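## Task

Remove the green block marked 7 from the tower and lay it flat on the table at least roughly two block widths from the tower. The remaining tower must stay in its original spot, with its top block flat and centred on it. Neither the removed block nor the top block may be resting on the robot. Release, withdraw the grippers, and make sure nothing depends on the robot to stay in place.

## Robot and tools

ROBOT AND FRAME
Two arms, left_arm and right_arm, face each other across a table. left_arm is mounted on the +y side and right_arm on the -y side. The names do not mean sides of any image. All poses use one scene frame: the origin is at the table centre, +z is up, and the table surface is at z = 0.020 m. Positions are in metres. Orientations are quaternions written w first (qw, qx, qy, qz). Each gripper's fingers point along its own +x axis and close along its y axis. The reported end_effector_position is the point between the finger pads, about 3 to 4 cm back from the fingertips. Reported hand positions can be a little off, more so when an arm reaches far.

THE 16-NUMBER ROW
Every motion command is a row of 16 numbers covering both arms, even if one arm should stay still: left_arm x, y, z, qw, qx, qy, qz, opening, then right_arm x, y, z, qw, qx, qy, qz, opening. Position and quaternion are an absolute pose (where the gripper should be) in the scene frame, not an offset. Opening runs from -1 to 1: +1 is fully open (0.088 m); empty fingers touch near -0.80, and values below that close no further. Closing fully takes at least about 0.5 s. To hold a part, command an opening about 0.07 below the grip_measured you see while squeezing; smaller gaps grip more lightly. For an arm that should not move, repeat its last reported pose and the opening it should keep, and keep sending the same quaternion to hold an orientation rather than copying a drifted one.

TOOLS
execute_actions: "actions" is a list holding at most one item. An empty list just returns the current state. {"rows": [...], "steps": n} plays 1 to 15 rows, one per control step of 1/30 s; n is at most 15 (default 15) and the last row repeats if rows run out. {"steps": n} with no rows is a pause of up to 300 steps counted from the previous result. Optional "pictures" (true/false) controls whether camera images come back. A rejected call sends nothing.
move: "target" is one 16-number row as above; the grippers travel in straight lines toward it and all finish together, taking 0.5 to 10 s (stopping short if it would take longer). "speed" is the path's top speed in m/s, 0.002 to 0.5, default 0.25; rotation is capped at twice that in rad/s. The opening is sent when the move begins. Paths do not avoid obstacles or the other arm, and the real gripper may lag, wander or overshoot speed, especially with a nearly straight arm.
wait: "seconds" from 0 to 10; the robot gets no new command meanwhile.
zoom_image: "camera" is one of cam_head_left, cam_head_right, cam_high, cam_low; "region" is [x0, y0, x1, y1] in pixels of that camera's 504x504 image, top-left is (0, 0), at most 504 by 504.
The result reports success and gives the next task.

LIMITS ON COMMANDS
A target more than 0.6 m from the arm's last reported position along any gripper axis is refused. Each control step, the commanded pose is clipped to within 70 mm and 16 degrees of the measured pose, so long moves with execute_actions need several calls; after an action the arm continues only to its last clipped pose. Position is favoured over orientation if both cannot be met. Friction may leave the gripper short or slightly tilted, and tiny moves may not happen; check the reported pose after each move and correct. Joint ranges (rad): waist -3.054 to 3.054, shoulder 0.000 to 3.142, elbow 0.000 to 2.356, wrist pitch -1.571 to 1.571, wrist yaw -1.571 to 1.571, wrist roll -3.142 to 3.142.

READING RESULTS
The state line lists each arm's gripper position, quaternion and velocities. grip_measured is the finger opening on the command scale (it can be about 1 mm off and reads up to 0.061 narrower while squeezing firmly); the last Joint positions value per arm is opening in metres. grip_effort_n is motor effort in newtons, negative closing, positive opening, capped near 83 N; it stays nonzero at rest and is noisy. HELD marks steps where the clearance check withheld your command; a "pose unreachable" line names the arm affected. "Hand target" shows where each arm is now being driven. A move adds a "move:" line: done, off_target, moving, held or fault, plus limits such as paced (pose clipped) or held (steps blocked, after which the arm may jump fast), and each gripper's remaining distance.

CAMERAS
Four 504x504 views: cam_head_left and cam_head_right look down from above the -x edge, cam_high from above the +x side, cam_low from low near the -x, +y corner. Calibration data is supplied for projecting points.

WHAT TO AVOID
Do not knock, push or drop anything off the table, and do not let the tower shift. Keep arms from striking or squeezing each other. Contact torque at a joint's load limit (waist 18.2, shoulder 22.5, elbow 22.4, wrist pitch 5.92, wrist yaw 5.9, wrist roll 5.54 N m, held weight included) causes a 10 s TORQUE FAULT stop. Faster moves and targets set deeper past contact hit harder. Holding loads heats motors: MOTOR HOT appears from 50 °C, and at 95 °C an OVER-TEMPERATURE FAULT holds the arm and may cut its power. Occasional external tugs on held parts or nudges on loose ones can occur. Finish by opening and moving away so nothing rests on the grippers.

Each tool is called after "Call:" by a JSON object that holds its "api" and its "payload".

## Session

Call:
{"api": "execute_actions", "payload": {"actions": []}}

Scene clock: 0.00 s of 3920.00 s.
left_arm: end_effector_position=(+0.2551, +0.0761, +0.2897) grip_measured=+0.817 grip_effort_n=n/a end_effector_quat_wxyz=(+0.698, +0.203, +0.619, -0.296) end_effector_velocity=(+0.001, +0.003, -0.000) end_effector_angular_velocity=(+0.009, -0.003, +0.011) | right_arm: end_effector_position=(+0.3573, -0.1436, +0.3981) grip_measured=+0.822 grip_effort_n=n/a end_effector_quat_wxyz=(+0.728, -0.276, +0.030, +0.627) end_effector_velocity=(+0.001, -0.004, -0.004) end_effector_angular_velocity=(-0.017, +0.009, -0.011)
Joint positions: left_arm=[ 0.704  1.926  1.878 -1.351  0.011 -0.442  0.079] | right_arm=[-0.592  1.348  1.337 -0.496 -0.64  -0.727  0.079]
Joint velocities: left_arm=[ 0.002 -0.002 -0.002 -0.007 -0.007 -0.007 -0.001] | right_arm=[-0.007 -0.002 -0.002 -0.022  0.007 -0.007 -0.   ]
Heat: left arm: hottest shoulder 24 °C (+0.0 °C/min); right arm: hottest shoulder 25 °C (+0.0 °C/min).
Hand target (left_arm): +0.255, +0.076, +0.290; +0.698, +0.203, +0.619, -0.296
Hand target (right_arm): +0.357, -0.144, +0.398; +0.728, -0.276, +0.030, +0.627

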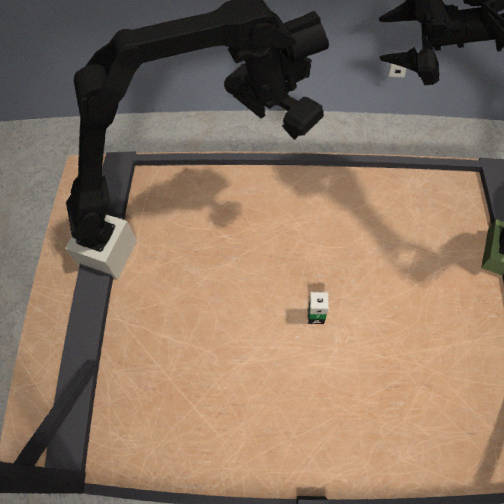

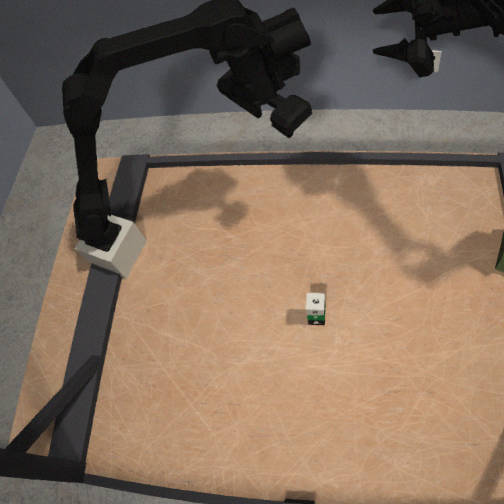

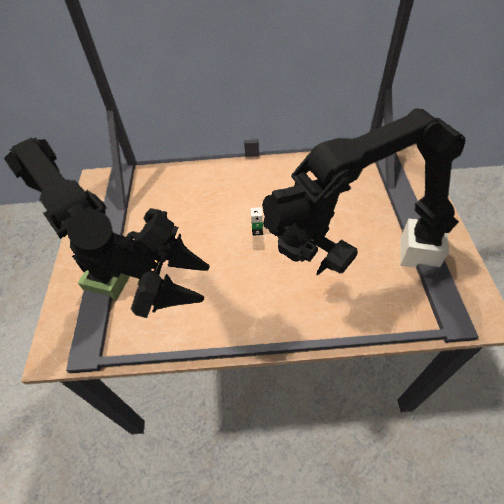

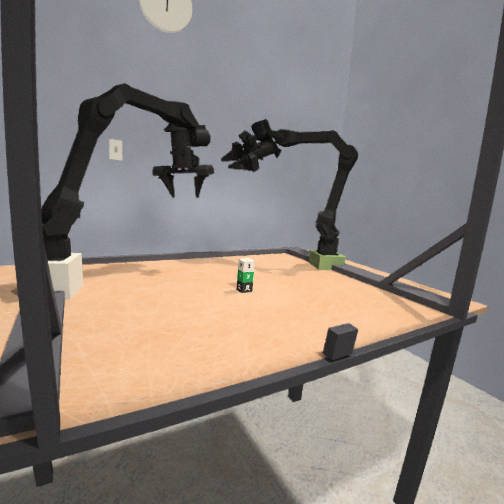

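Call:
{"api": "move", "payload": {"target": [-0.029,-0.007,0.165,0.5,0.5,0.5,-0.5,0.5,0.0,-0.28,0.2,0.5,-0.5,0.5,0.5,0.5], "speed": 0.3}}

Call:
{"api": "zoom_image", "payload": {"camera": "cam_low", "region": [205, 225, 285, 305]}}

Call:
{"api": "zoom_image", "payload": {"camera": "cam_high", "region": [210, 150, 310, 250]}}

Scene clock: 5.83 s of 3920.00 s.
left_arm: end_effector_position=(-0.0278, -0.0066, +0.1713) grip_measured=+0.503 grip_effort_n=-17.4 end_effector_quat_wxyz=(+0.504, +0.497, +0.499, -0.500) end_effector_velocity=(-0.006, +0.004, -0.000) end_effector_angular_velocity=(+0.022, +0.016, -0.000) | right_arm: end_effector_position=(+0.0022, -0.2777, +0.2025) grip_measured=+0.503 grip_effort_n=-16.0 end_effector_quat_wxyz=(+0.501, -0.494, +0.495, +0.510) end_effector_velocity=(-0.003, -0.003, +0.000) end_effector_angular_velocity=(-0.019, +0.014, -0.004)
Joint positions: left_arm=[ 0.02   2.387  2.147 -1.323 -0.003 -0.286  0.064] | right_arm=[ 0.948  1.242  0.986 -1.291  0.004  0.596  0.064]
Joint velocities: left_arm=[-0.007  0.007  0.012 -0.022  0.022 -0.007  0.   ] | right_arm=[ 0.002  0.002  0.002 -0.007 -0.022  0.007 -0.   ]
Heat: left arm: hottest shoulder 25 °C (+10.3 °C/min); right arm: hottest shoulder 25 °C (+0.0 °C/min).
Hand target (left_arm): -0.028, -0.007, +0.165; +0.500, +0.502, +0.501, -0.497
Hand target (right_arm): +0.002, -0.280, +0.199; +0.499, -0.498, +0.498, +0.505
Off the commanded pose (left_arm): 0.006 m, 1 deg.
Off the commanded pose (right_arm): 0.004 m, 1 deg.
After step 90, 0.23 s passed at rest.
move: done

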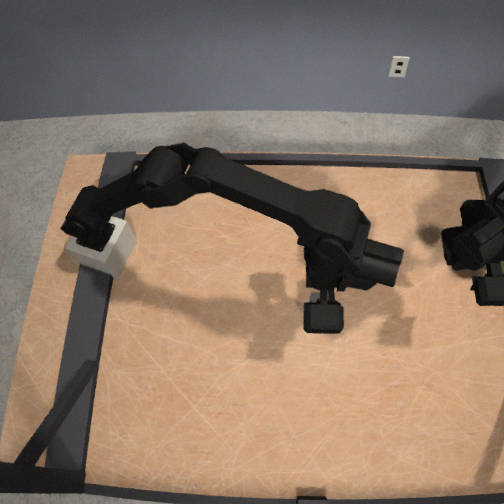

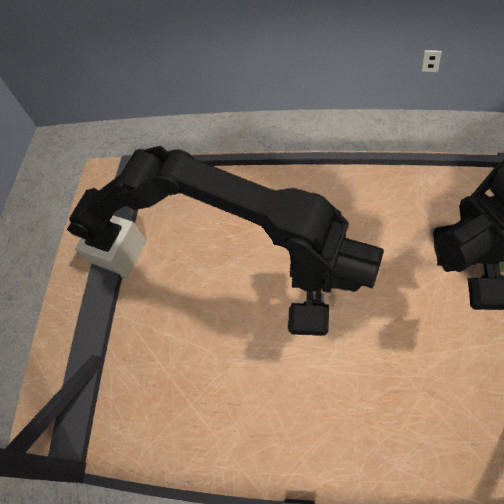

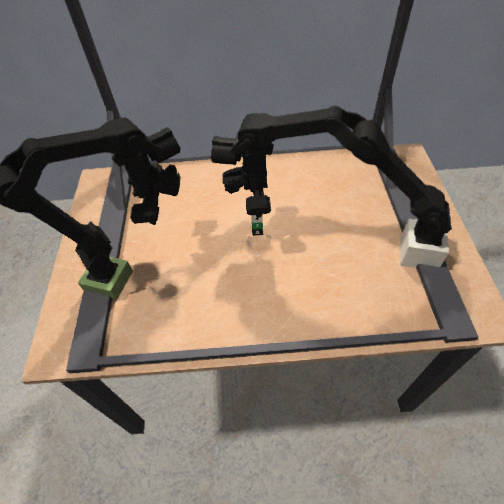

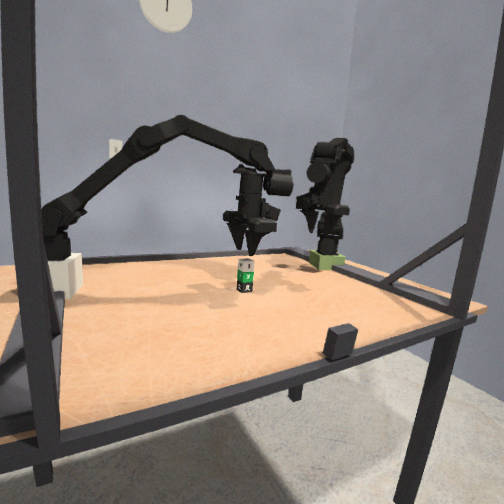

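Region (205, 225, 285, 305) of cam_low's 504x504 image, scaled by 6.300, with more detail than that image has.

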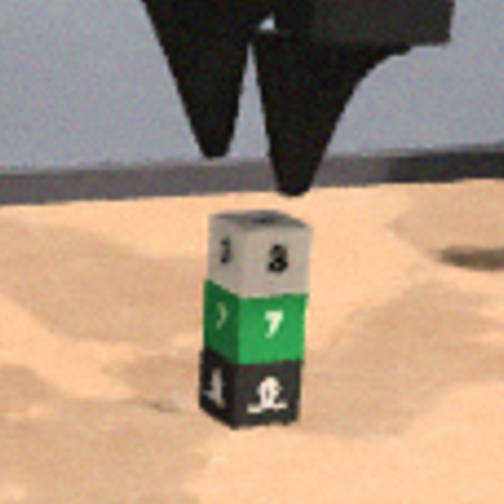

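Region (210, 150, 310, 250) of cam_high's 504x504 image, scaled by 5.040, with more detail than that image has.

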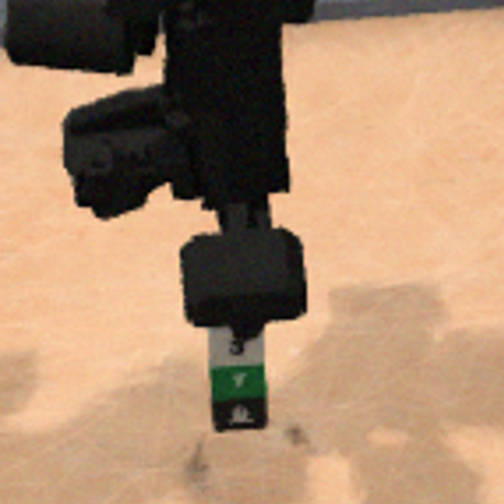

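Call:
{"api": "move", "payload": {"target": [-0.030,-0.007,0.125,0.5,0.5,0.5,-0.5,0.25,0.0,-0.28,0.2,0.5,-0.5,0.5,0.5,0.5], "speed": 0.07}}

Call:
{"api": "zoom_image", "payload": {"camera": "cam_low", "region": [205, 225, 285, 305]}}

Scene clock: 8.87 s of 3920.00 s.
left_arm: end_effector_position=(-0.0293, -0.0112, +0.1362) grip_measured=+0.253 grip_effort_n=-17.4 end_effector_quat_wxyz=(+0.507, +0.490, +0.496, -0.506) end_effector_velocity=(-0.000, -0.001, +0.001) end_effector_angular_velocity=(-0.009, -0.005, -0.010) | right_arm: end_effector_position=(+0.0012, -0.2797, +0.2002) grip_measured=+0.503 grip_effort_n=-16.0 end_effector_quat_wxyz=(+0.501, -0.499, +0.498, +0.502) end_effector_velocity=(+0.001, -0.002, -0.000) end_effector_angular_velocity=(-0.010, +0.002, +0.005)
Joint positions: left_arm=[ 0.02   2.402  2.032 -1.174 -0.002 -0.286  0.051] | right_arm=[ 0.958  1.255  0.986 -1.297  0.004  0.611  0.064]
Joint velocities: left_arm=[-0.002 -0.002 -0.002  0.007 -0.007  0.007  0.   ] | right_arm=[-0.002 -0.002 -0.002 -0.007 -0.007 -0.007 -0.   ]
Heat: left arm: hottest shoulder 26 °C (+13.5 °C/min); right arm: hottest shoulder 25 °C (+0.0 °C/min).
Hand target (left_arm): -0.030, -0.007, +0.125; +0.500, +0.500, +0.500, -0.500
Hand target (right_arm): -0.000, -0.280, +0.200; +0.500, -0.500, +0.500, +0.500
Off the commanded pose (left_arm): 0.012 m, 2 deg.
Off the commanded pose (right_arm): 0.001 m, 0 deg.
move: off_target (left_arm)

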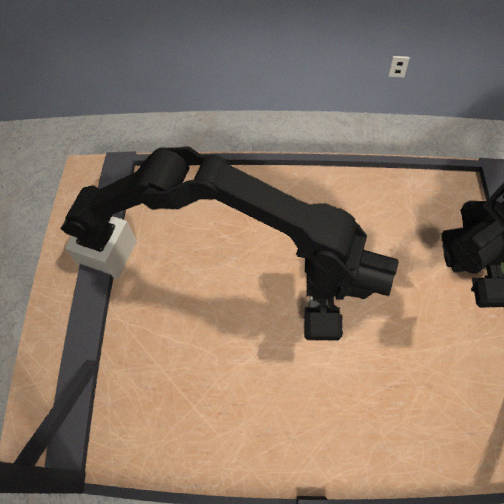

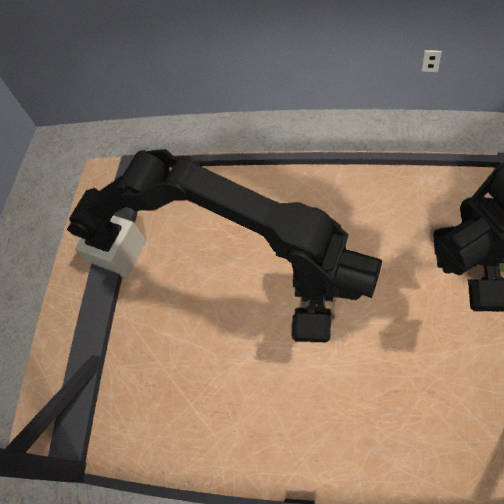

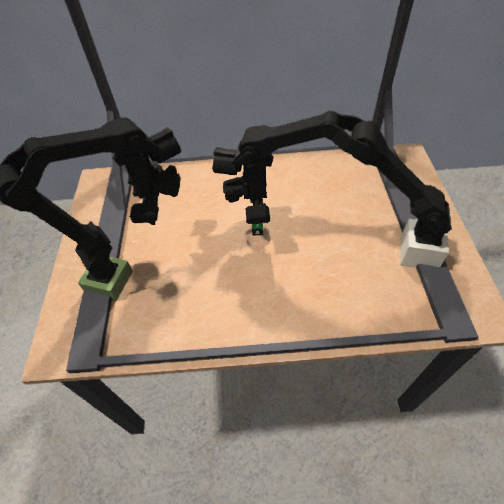

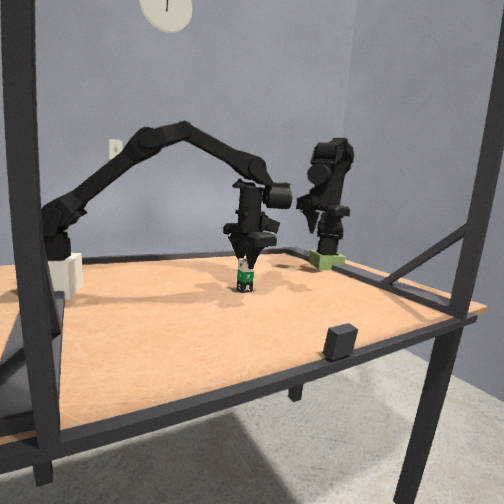

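Region (205, 225, 285, 305) of cam_low's 504x504 image, scaled by 6.300, with more detail than that image has.

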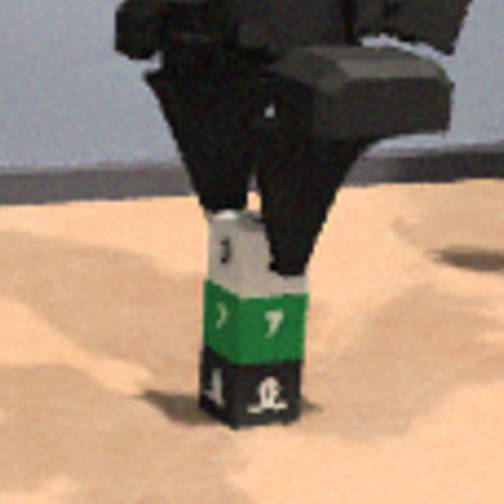

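Call:
{"api": "move", "payload": {"target": [-0.0293,-0.0112,0.136,0.507,0.49,0.496,-0.506,-0.3,0.0,-0.28,0.2,0.5,-0.5,0.5,0.5,0.5]}}

Call:
{"api": "zoom_image", "payload": {"camera": "cam_low", "region": [205, 225, 285, 305]}}

Call:
{"api": "move", "payload": {"target": [-0.030,-0.014,0.158,0.507,0.49,0.496,-0.506,-0.3,0.0,-0.28,0.2,0.5,-0.5,0.5,0.5,0.5], "speed": 0.08}}

Call:
{"api": "move", "payload": {"target": [-0.03,0.27,0.16,0.5,0.5,0.5,-0.5,-0.3,-0.032,-0.004,0.14,0.5,-0.5,0.5,0.5,0.5], "speed": 0.3}}

Call:
{"api": "zoom_image", "payload": {"camera": "cam_low", "region": [205, 225, 285, 305]}}

Call:
{"api": "zoom_image", "payload": {"camera": "cam_high", "region": [210, 150, 310, 250]}}

Scene clock: 15.57 s of 3920.00 s.
left_arm: end_effector_position=(-0.0294, -0.0113, +0.1361) grip_measured=-0.208 grip_effort_n=-83.5 end_effector_quat_wxyz=(+0.507, +0.490, +0.496, -0.506) end_effector_velocity=(-0.002, +0.003, +0.000) end_effector_angular_velocity=(+0.009, +0.005, +0.005) | right_arm: end_effector_position=(+0.0012, -0.2797, +0.2002) grip_measured=+0.503 grip_effort_n=-16.0 end_effector_quat_wxyz=(+0.501, -0.499, +0.498, +0.502) end_effector_velocity=(-0.000, -0.003, -0.001) end_effector_angular_velocity=(-0.014, -0.001, +0.010)
Joint positions: left_arm=[ 0.02   2.402  2.032 -1.174 -0.002 -0.286  0.029] | right_arm=[ 0.958  1.255  0.986 -1.297  0.004  0.612  0.064]
Joint velocities: left_arm=[-0.002 -0.002 -0.002 -0.007  0.007 -0.007 -0.   ] | right_arm=[ 0.002  0.002 -0.002 -0.007 -0.007 -0.007  0.   ]
Heat: left arm: hottest shoulder 27 °C (+11.6 °C/min); right arm: hottest shoulder 25 °C (+0.0 °C/min).
Hand target (left_arm): -0.029, -0.011, +0.136; +0.507, +0.490, +0.496, -0.506
Hand target (right_arm): +0.000, -0.280, +0.200; +0.500, -0.500, +0.500, +0.500
Off the commanded pose (left_arm): 0.000 m, 0 deg.
Off the commanded pose (right_arm): 0.001 m, 0 deg.
After step 90, 3.00 s passed at rest.
move: done

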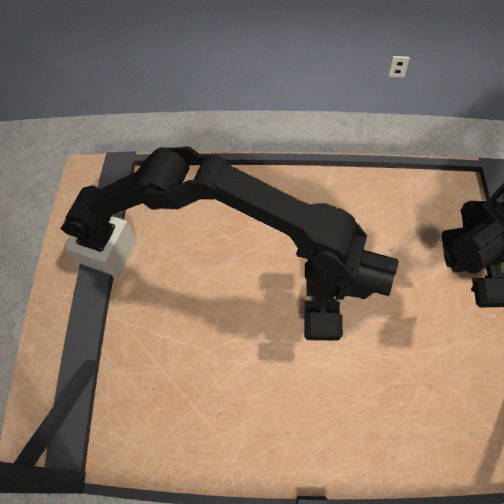

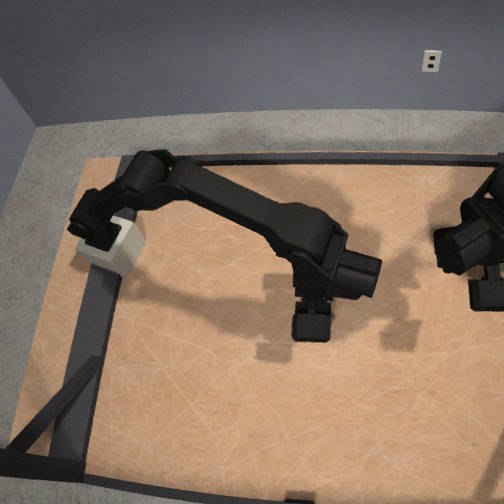

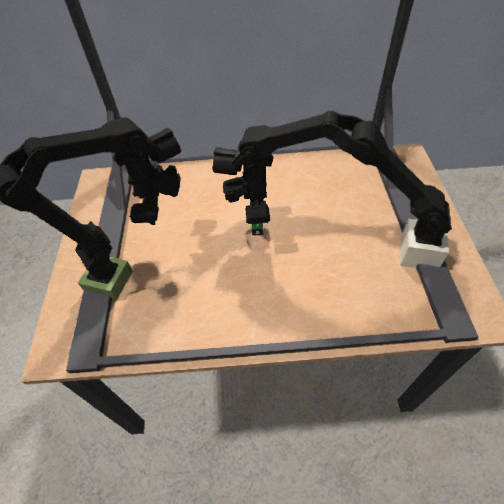

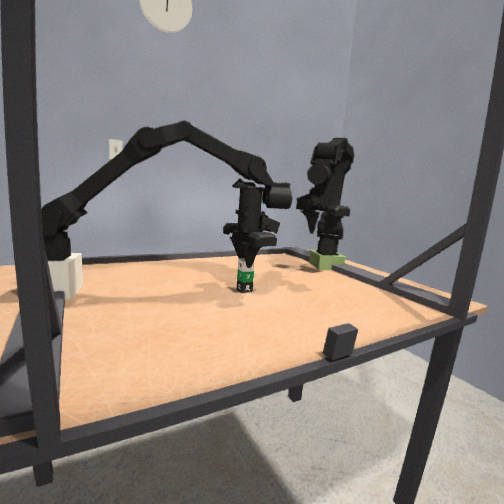

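Region (205, 225, 285, 305) of cam_low's 504x504 image, scaled by 6.300, with more detail than that image has.

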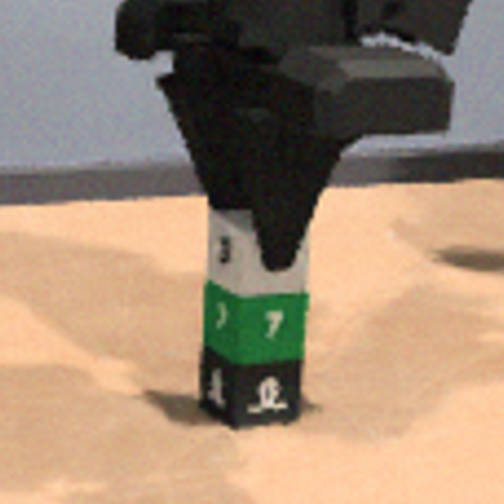

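Scene clock: 16.40 s of 3920.00 s.
left_arm: end_effector_position=(-0.0297, -0.0124, +0.1571) grip_measured=-0.208 grip_effort_n=-83.5 end_effector_quat_wxyz=(+0.506, +0.491, +0.497, -0.506) end_effector_velocity=(+0.001, +0.003, +0.003) end_effector_angular_velocity=(+0.010, -0.010, +0.005) | right_arm: end_effector_position=(+0.0012, -0.2797, +0.2002) grip_measured=+0.503 grip_effort_n=-16.0 end_effector_quat_wxyz=(+0.501, -0.499, +0.498, +0.502) end_effector_velocity=(-0.000, -0.003, -0.000) end_effector_angular_velocity=(-0.010, +0.002, +0.010)
Joint positions: left_arm=[ 0.02   2.402  2.116 -1.261 -0.002 -0.286  0.029] | right_arm=[ 0.958  1.255  0.986 -1.297  0.004  0.612  0.064]
Joint velocities: left_arm=[-0.002 -0.002  0.007 -0.022 -0.007 -0.007 -0.   ] | right_arm=[ 0.002 -0.002 -0.002 -0.007 -0.007 -0.007 -0.   ]
Heat: left arm: hottest shoulder 27 °C (+11.0 °C/min); right arm: hottest shoulder 25 °C (+0.0 °C/min).
Hand target (left_arm): -0.030, -0.014, +0.158; +0.507, +0.490, +0.496, -0.506
Hand target (right_arm): -0.000, -0.280, +0.200; +0.500, -0.500, +0.500, +0.500
Off the commanded pose (left_arm): 0.002 m, 0 deg.
Off the commanded pose (right_arm): 0.001 m, 0 deg.
move: done

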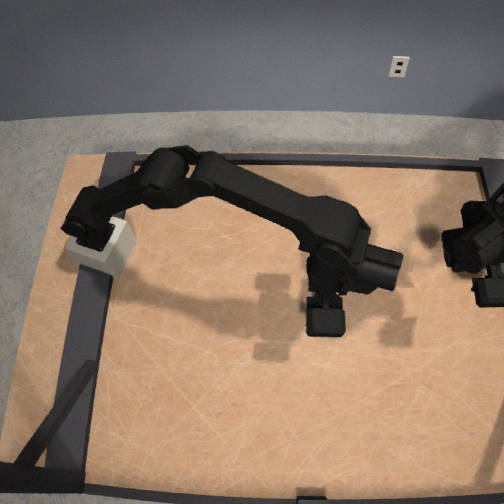

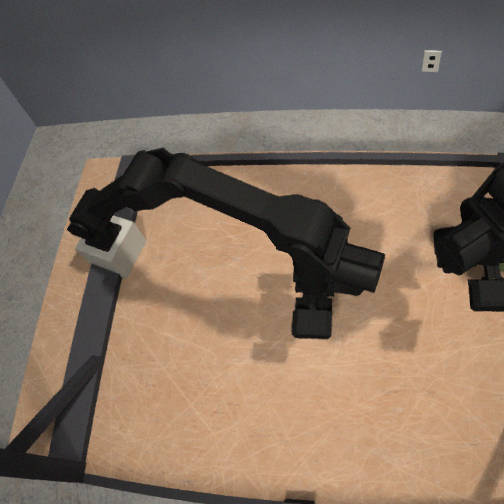

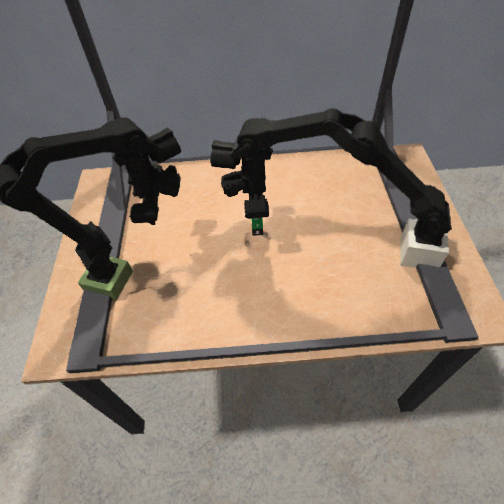

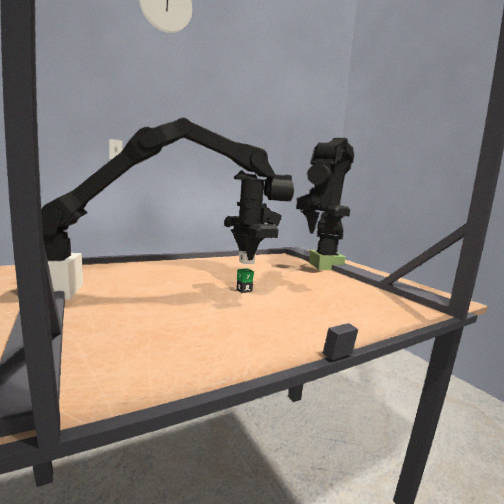

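Scene clock: 18.07 s of 3920.00 s.
left_arm: end_effector_position=(-0.0334, +0.2664, +0.1623) grip_measured=-0.208 grip_effort_n=-83.5 end_effector_quat_wxyz=(+0.499, +0.499, +0.500, -0.502) end_effector_velocity=(+0.002, +0.003, +0.001) end_effector_angular_velocity=(-0.002, -0.007, +0.015) | right_arm: end_effector_position=(-0.0331, -0.0067, +0.1431) grip_measured=+0.503 grip_effort_n=-16.0 end_effector_quat_wxyz=(+0.502, -0.500, +0.499, +0.499) end_effector_velocity=(+0.003, +0.004, -0.000) end_effector_angular_velocity=(-0.005, -0.009, +0.015)
Joint positions: left_arm=[-0.352  1.433  0.829 -0.963  0.001 -0.65   0.029] | right_arm=[ 0.67   2.326  2.063 -1.309  0.004  0.326  0.064]
Joint velocities: left_arm=[-0.007 -0.012 -0.007 -0.007 -0.007 -0.022 -0.   ] | right_arm=[-0.007  0.022  0.037 -0.022  0.007 -0.022 -0.   ]
Heat: left arm: hottest shoulder 27 °C (+10.0 °C/min); right arm: hottest shoulder 25 °C (+0.0 °C/min).
Hand target (left_arm): -0.031, +0.270, +0.161; +0.500, +0.501, +0.500, -0.499
Hand target (right_arm): -0.033, -0.004, +0.142; +0.501, -0.501, +0.499, +0.499
Off the commanded pose (left_arm): 0.005 m, 0 deg.
Off the commanded pose (right_arm): 0.004 m, 0 deg.
move: done

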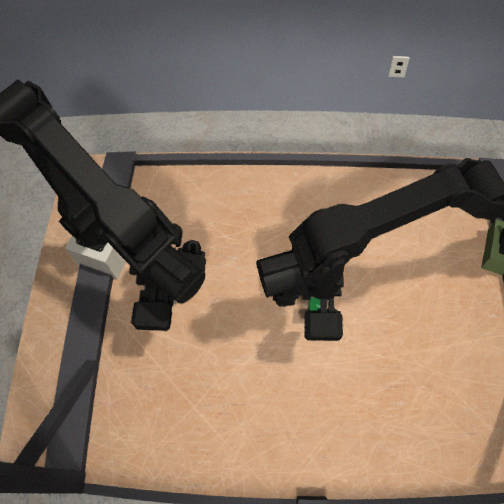

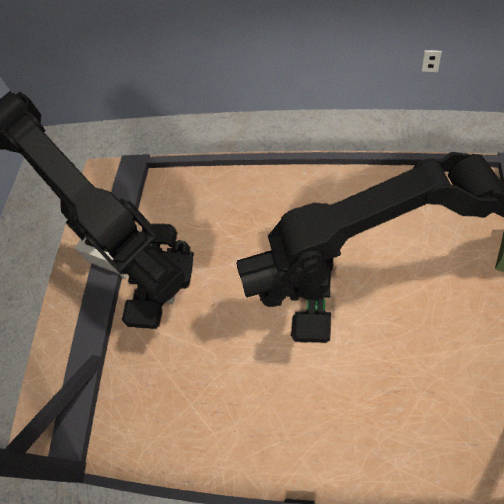

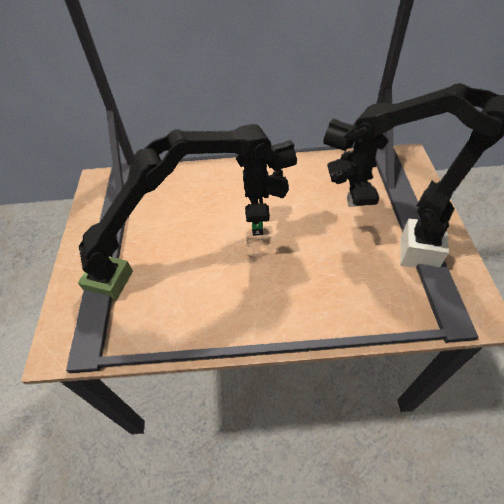

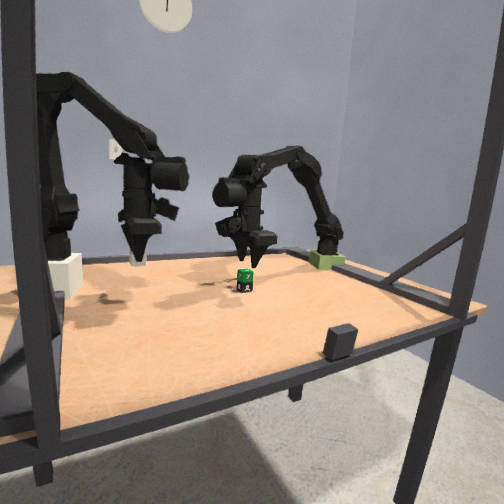

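Region (205, 225, 285, 305) of cam_low's 504x504 image, scaled by 6.300, with more detail than that image has.

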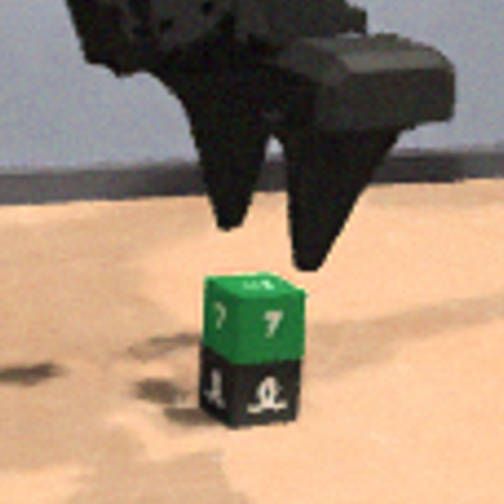

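Region (210, 150, 310, 250) of cam_high's 504x504 image, scaled by 5.040, with more detail than that image has.

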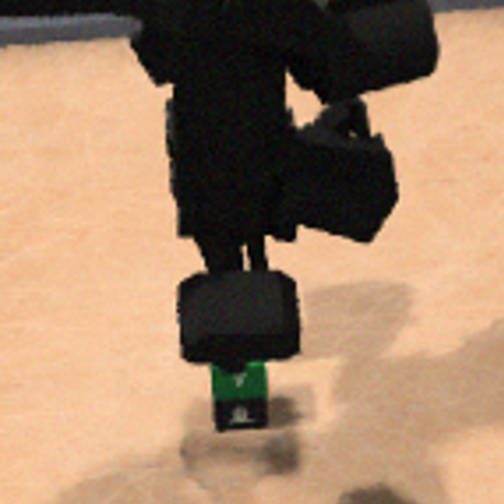

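Call:
{"api": "move", "payload": {"target": [-0.03,0.27,0.16,0.5,0.5,0.5,-0.5,-0.3,-0.032,-0.0045,0.101,0.5,-0.5,0.5,0.5,0.25], "speed": 0.07}}

Call:
{"api": "zoom_image", "payload": {"camera": "cam_low", "region": [205, 225, 285, 305]}}

Scene clock: 20.97 s of 3920.00 s.
left_arm: end_effector_position=(-0.0323, +0.2679, +0.1616) grip_measured=-0.208 grip_effort_n=-83.5 end_effector_quat_wxyz=(+0.500, +0.499, +0.500, -0.502) end_effector_velocity=(+0.004, +0.000, -0.000) end_effector_angular_velocity=(-0.008, -0.022, -0.010) | right_arm: end_effector_position=(-0.0338, -0.0020, +0.1076) grip_measured=+0.253 grip_effort_n=-16.0 end_effector_quat_wxyz=(+0.504, -0.495, +0.497, +0.504) end_effector_velocity=(+0.002, +0.000, +0.004) end_effector_angular_velocity=(+0.005, -0.006, +0.005)
Joint positions: left_arm=[-0.353  1.427  0.821 -0.961  0.    -0.651  0.029] | right_arm=[ 0.668  2.345  1.955 -1.164  0.004  0.324  0.051]
Joint velocities: left_arm=[-0.002 -0.002 -0.002 -0.007 -0.022  0.007 -0.   ] | right_arm=[-0.002 -0.007  0.002 -0.007  0.007 -0.007 -0.   ]
Heat: left arm: hottest shoulder 27 °C (+8.6 °C/min); right arm: hottest shoulder 26 °C (+2.9 °C/min).
Hand target (left_arm): -0.030, +0.270, +0.160; +0.500, +0.500, +0.500, -0.500
Hand target (right_arm): -0.032, -0.004, +0.101; +0.500, -0.500, +0.500, +0.500
Off the commanded pose (left_arm): 0.003 m, 0 deg.
Off the commanded pose (right_arm): 0.007 m, 1 deg.
move: done

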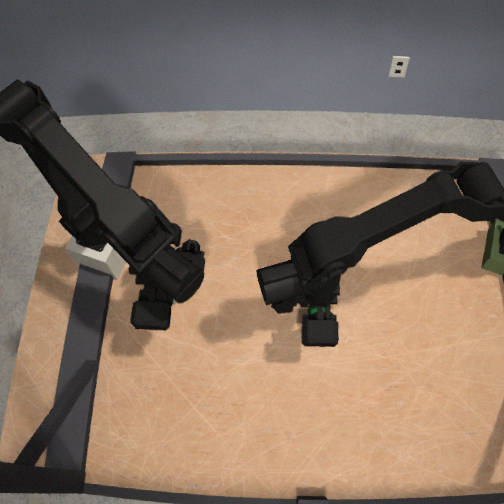

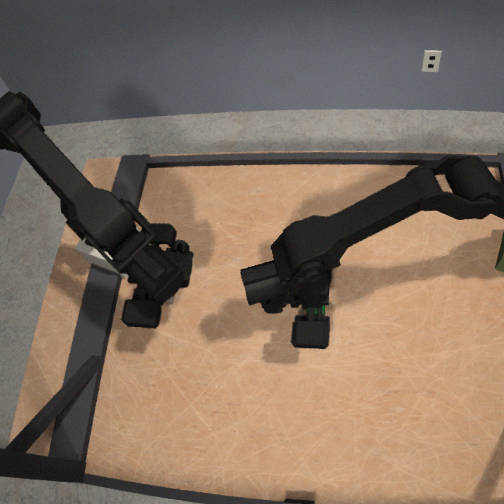

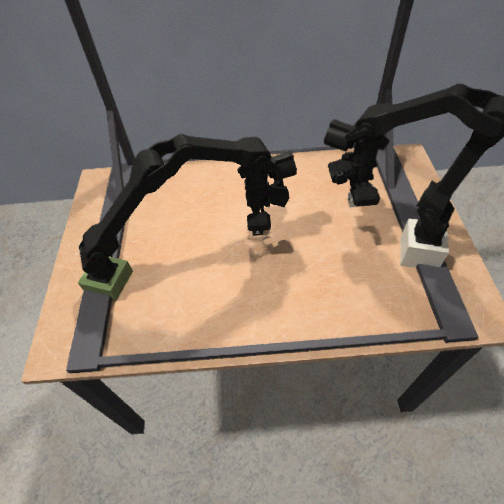

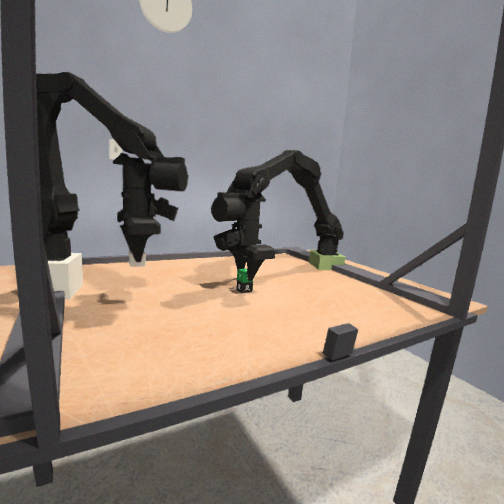

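Region (205, 225, 285, 305) of cam_low's 504x504 image, scaled by 6.300, with more detail than that image has.

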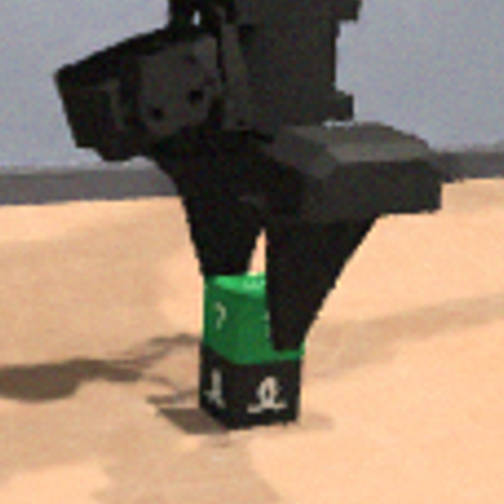

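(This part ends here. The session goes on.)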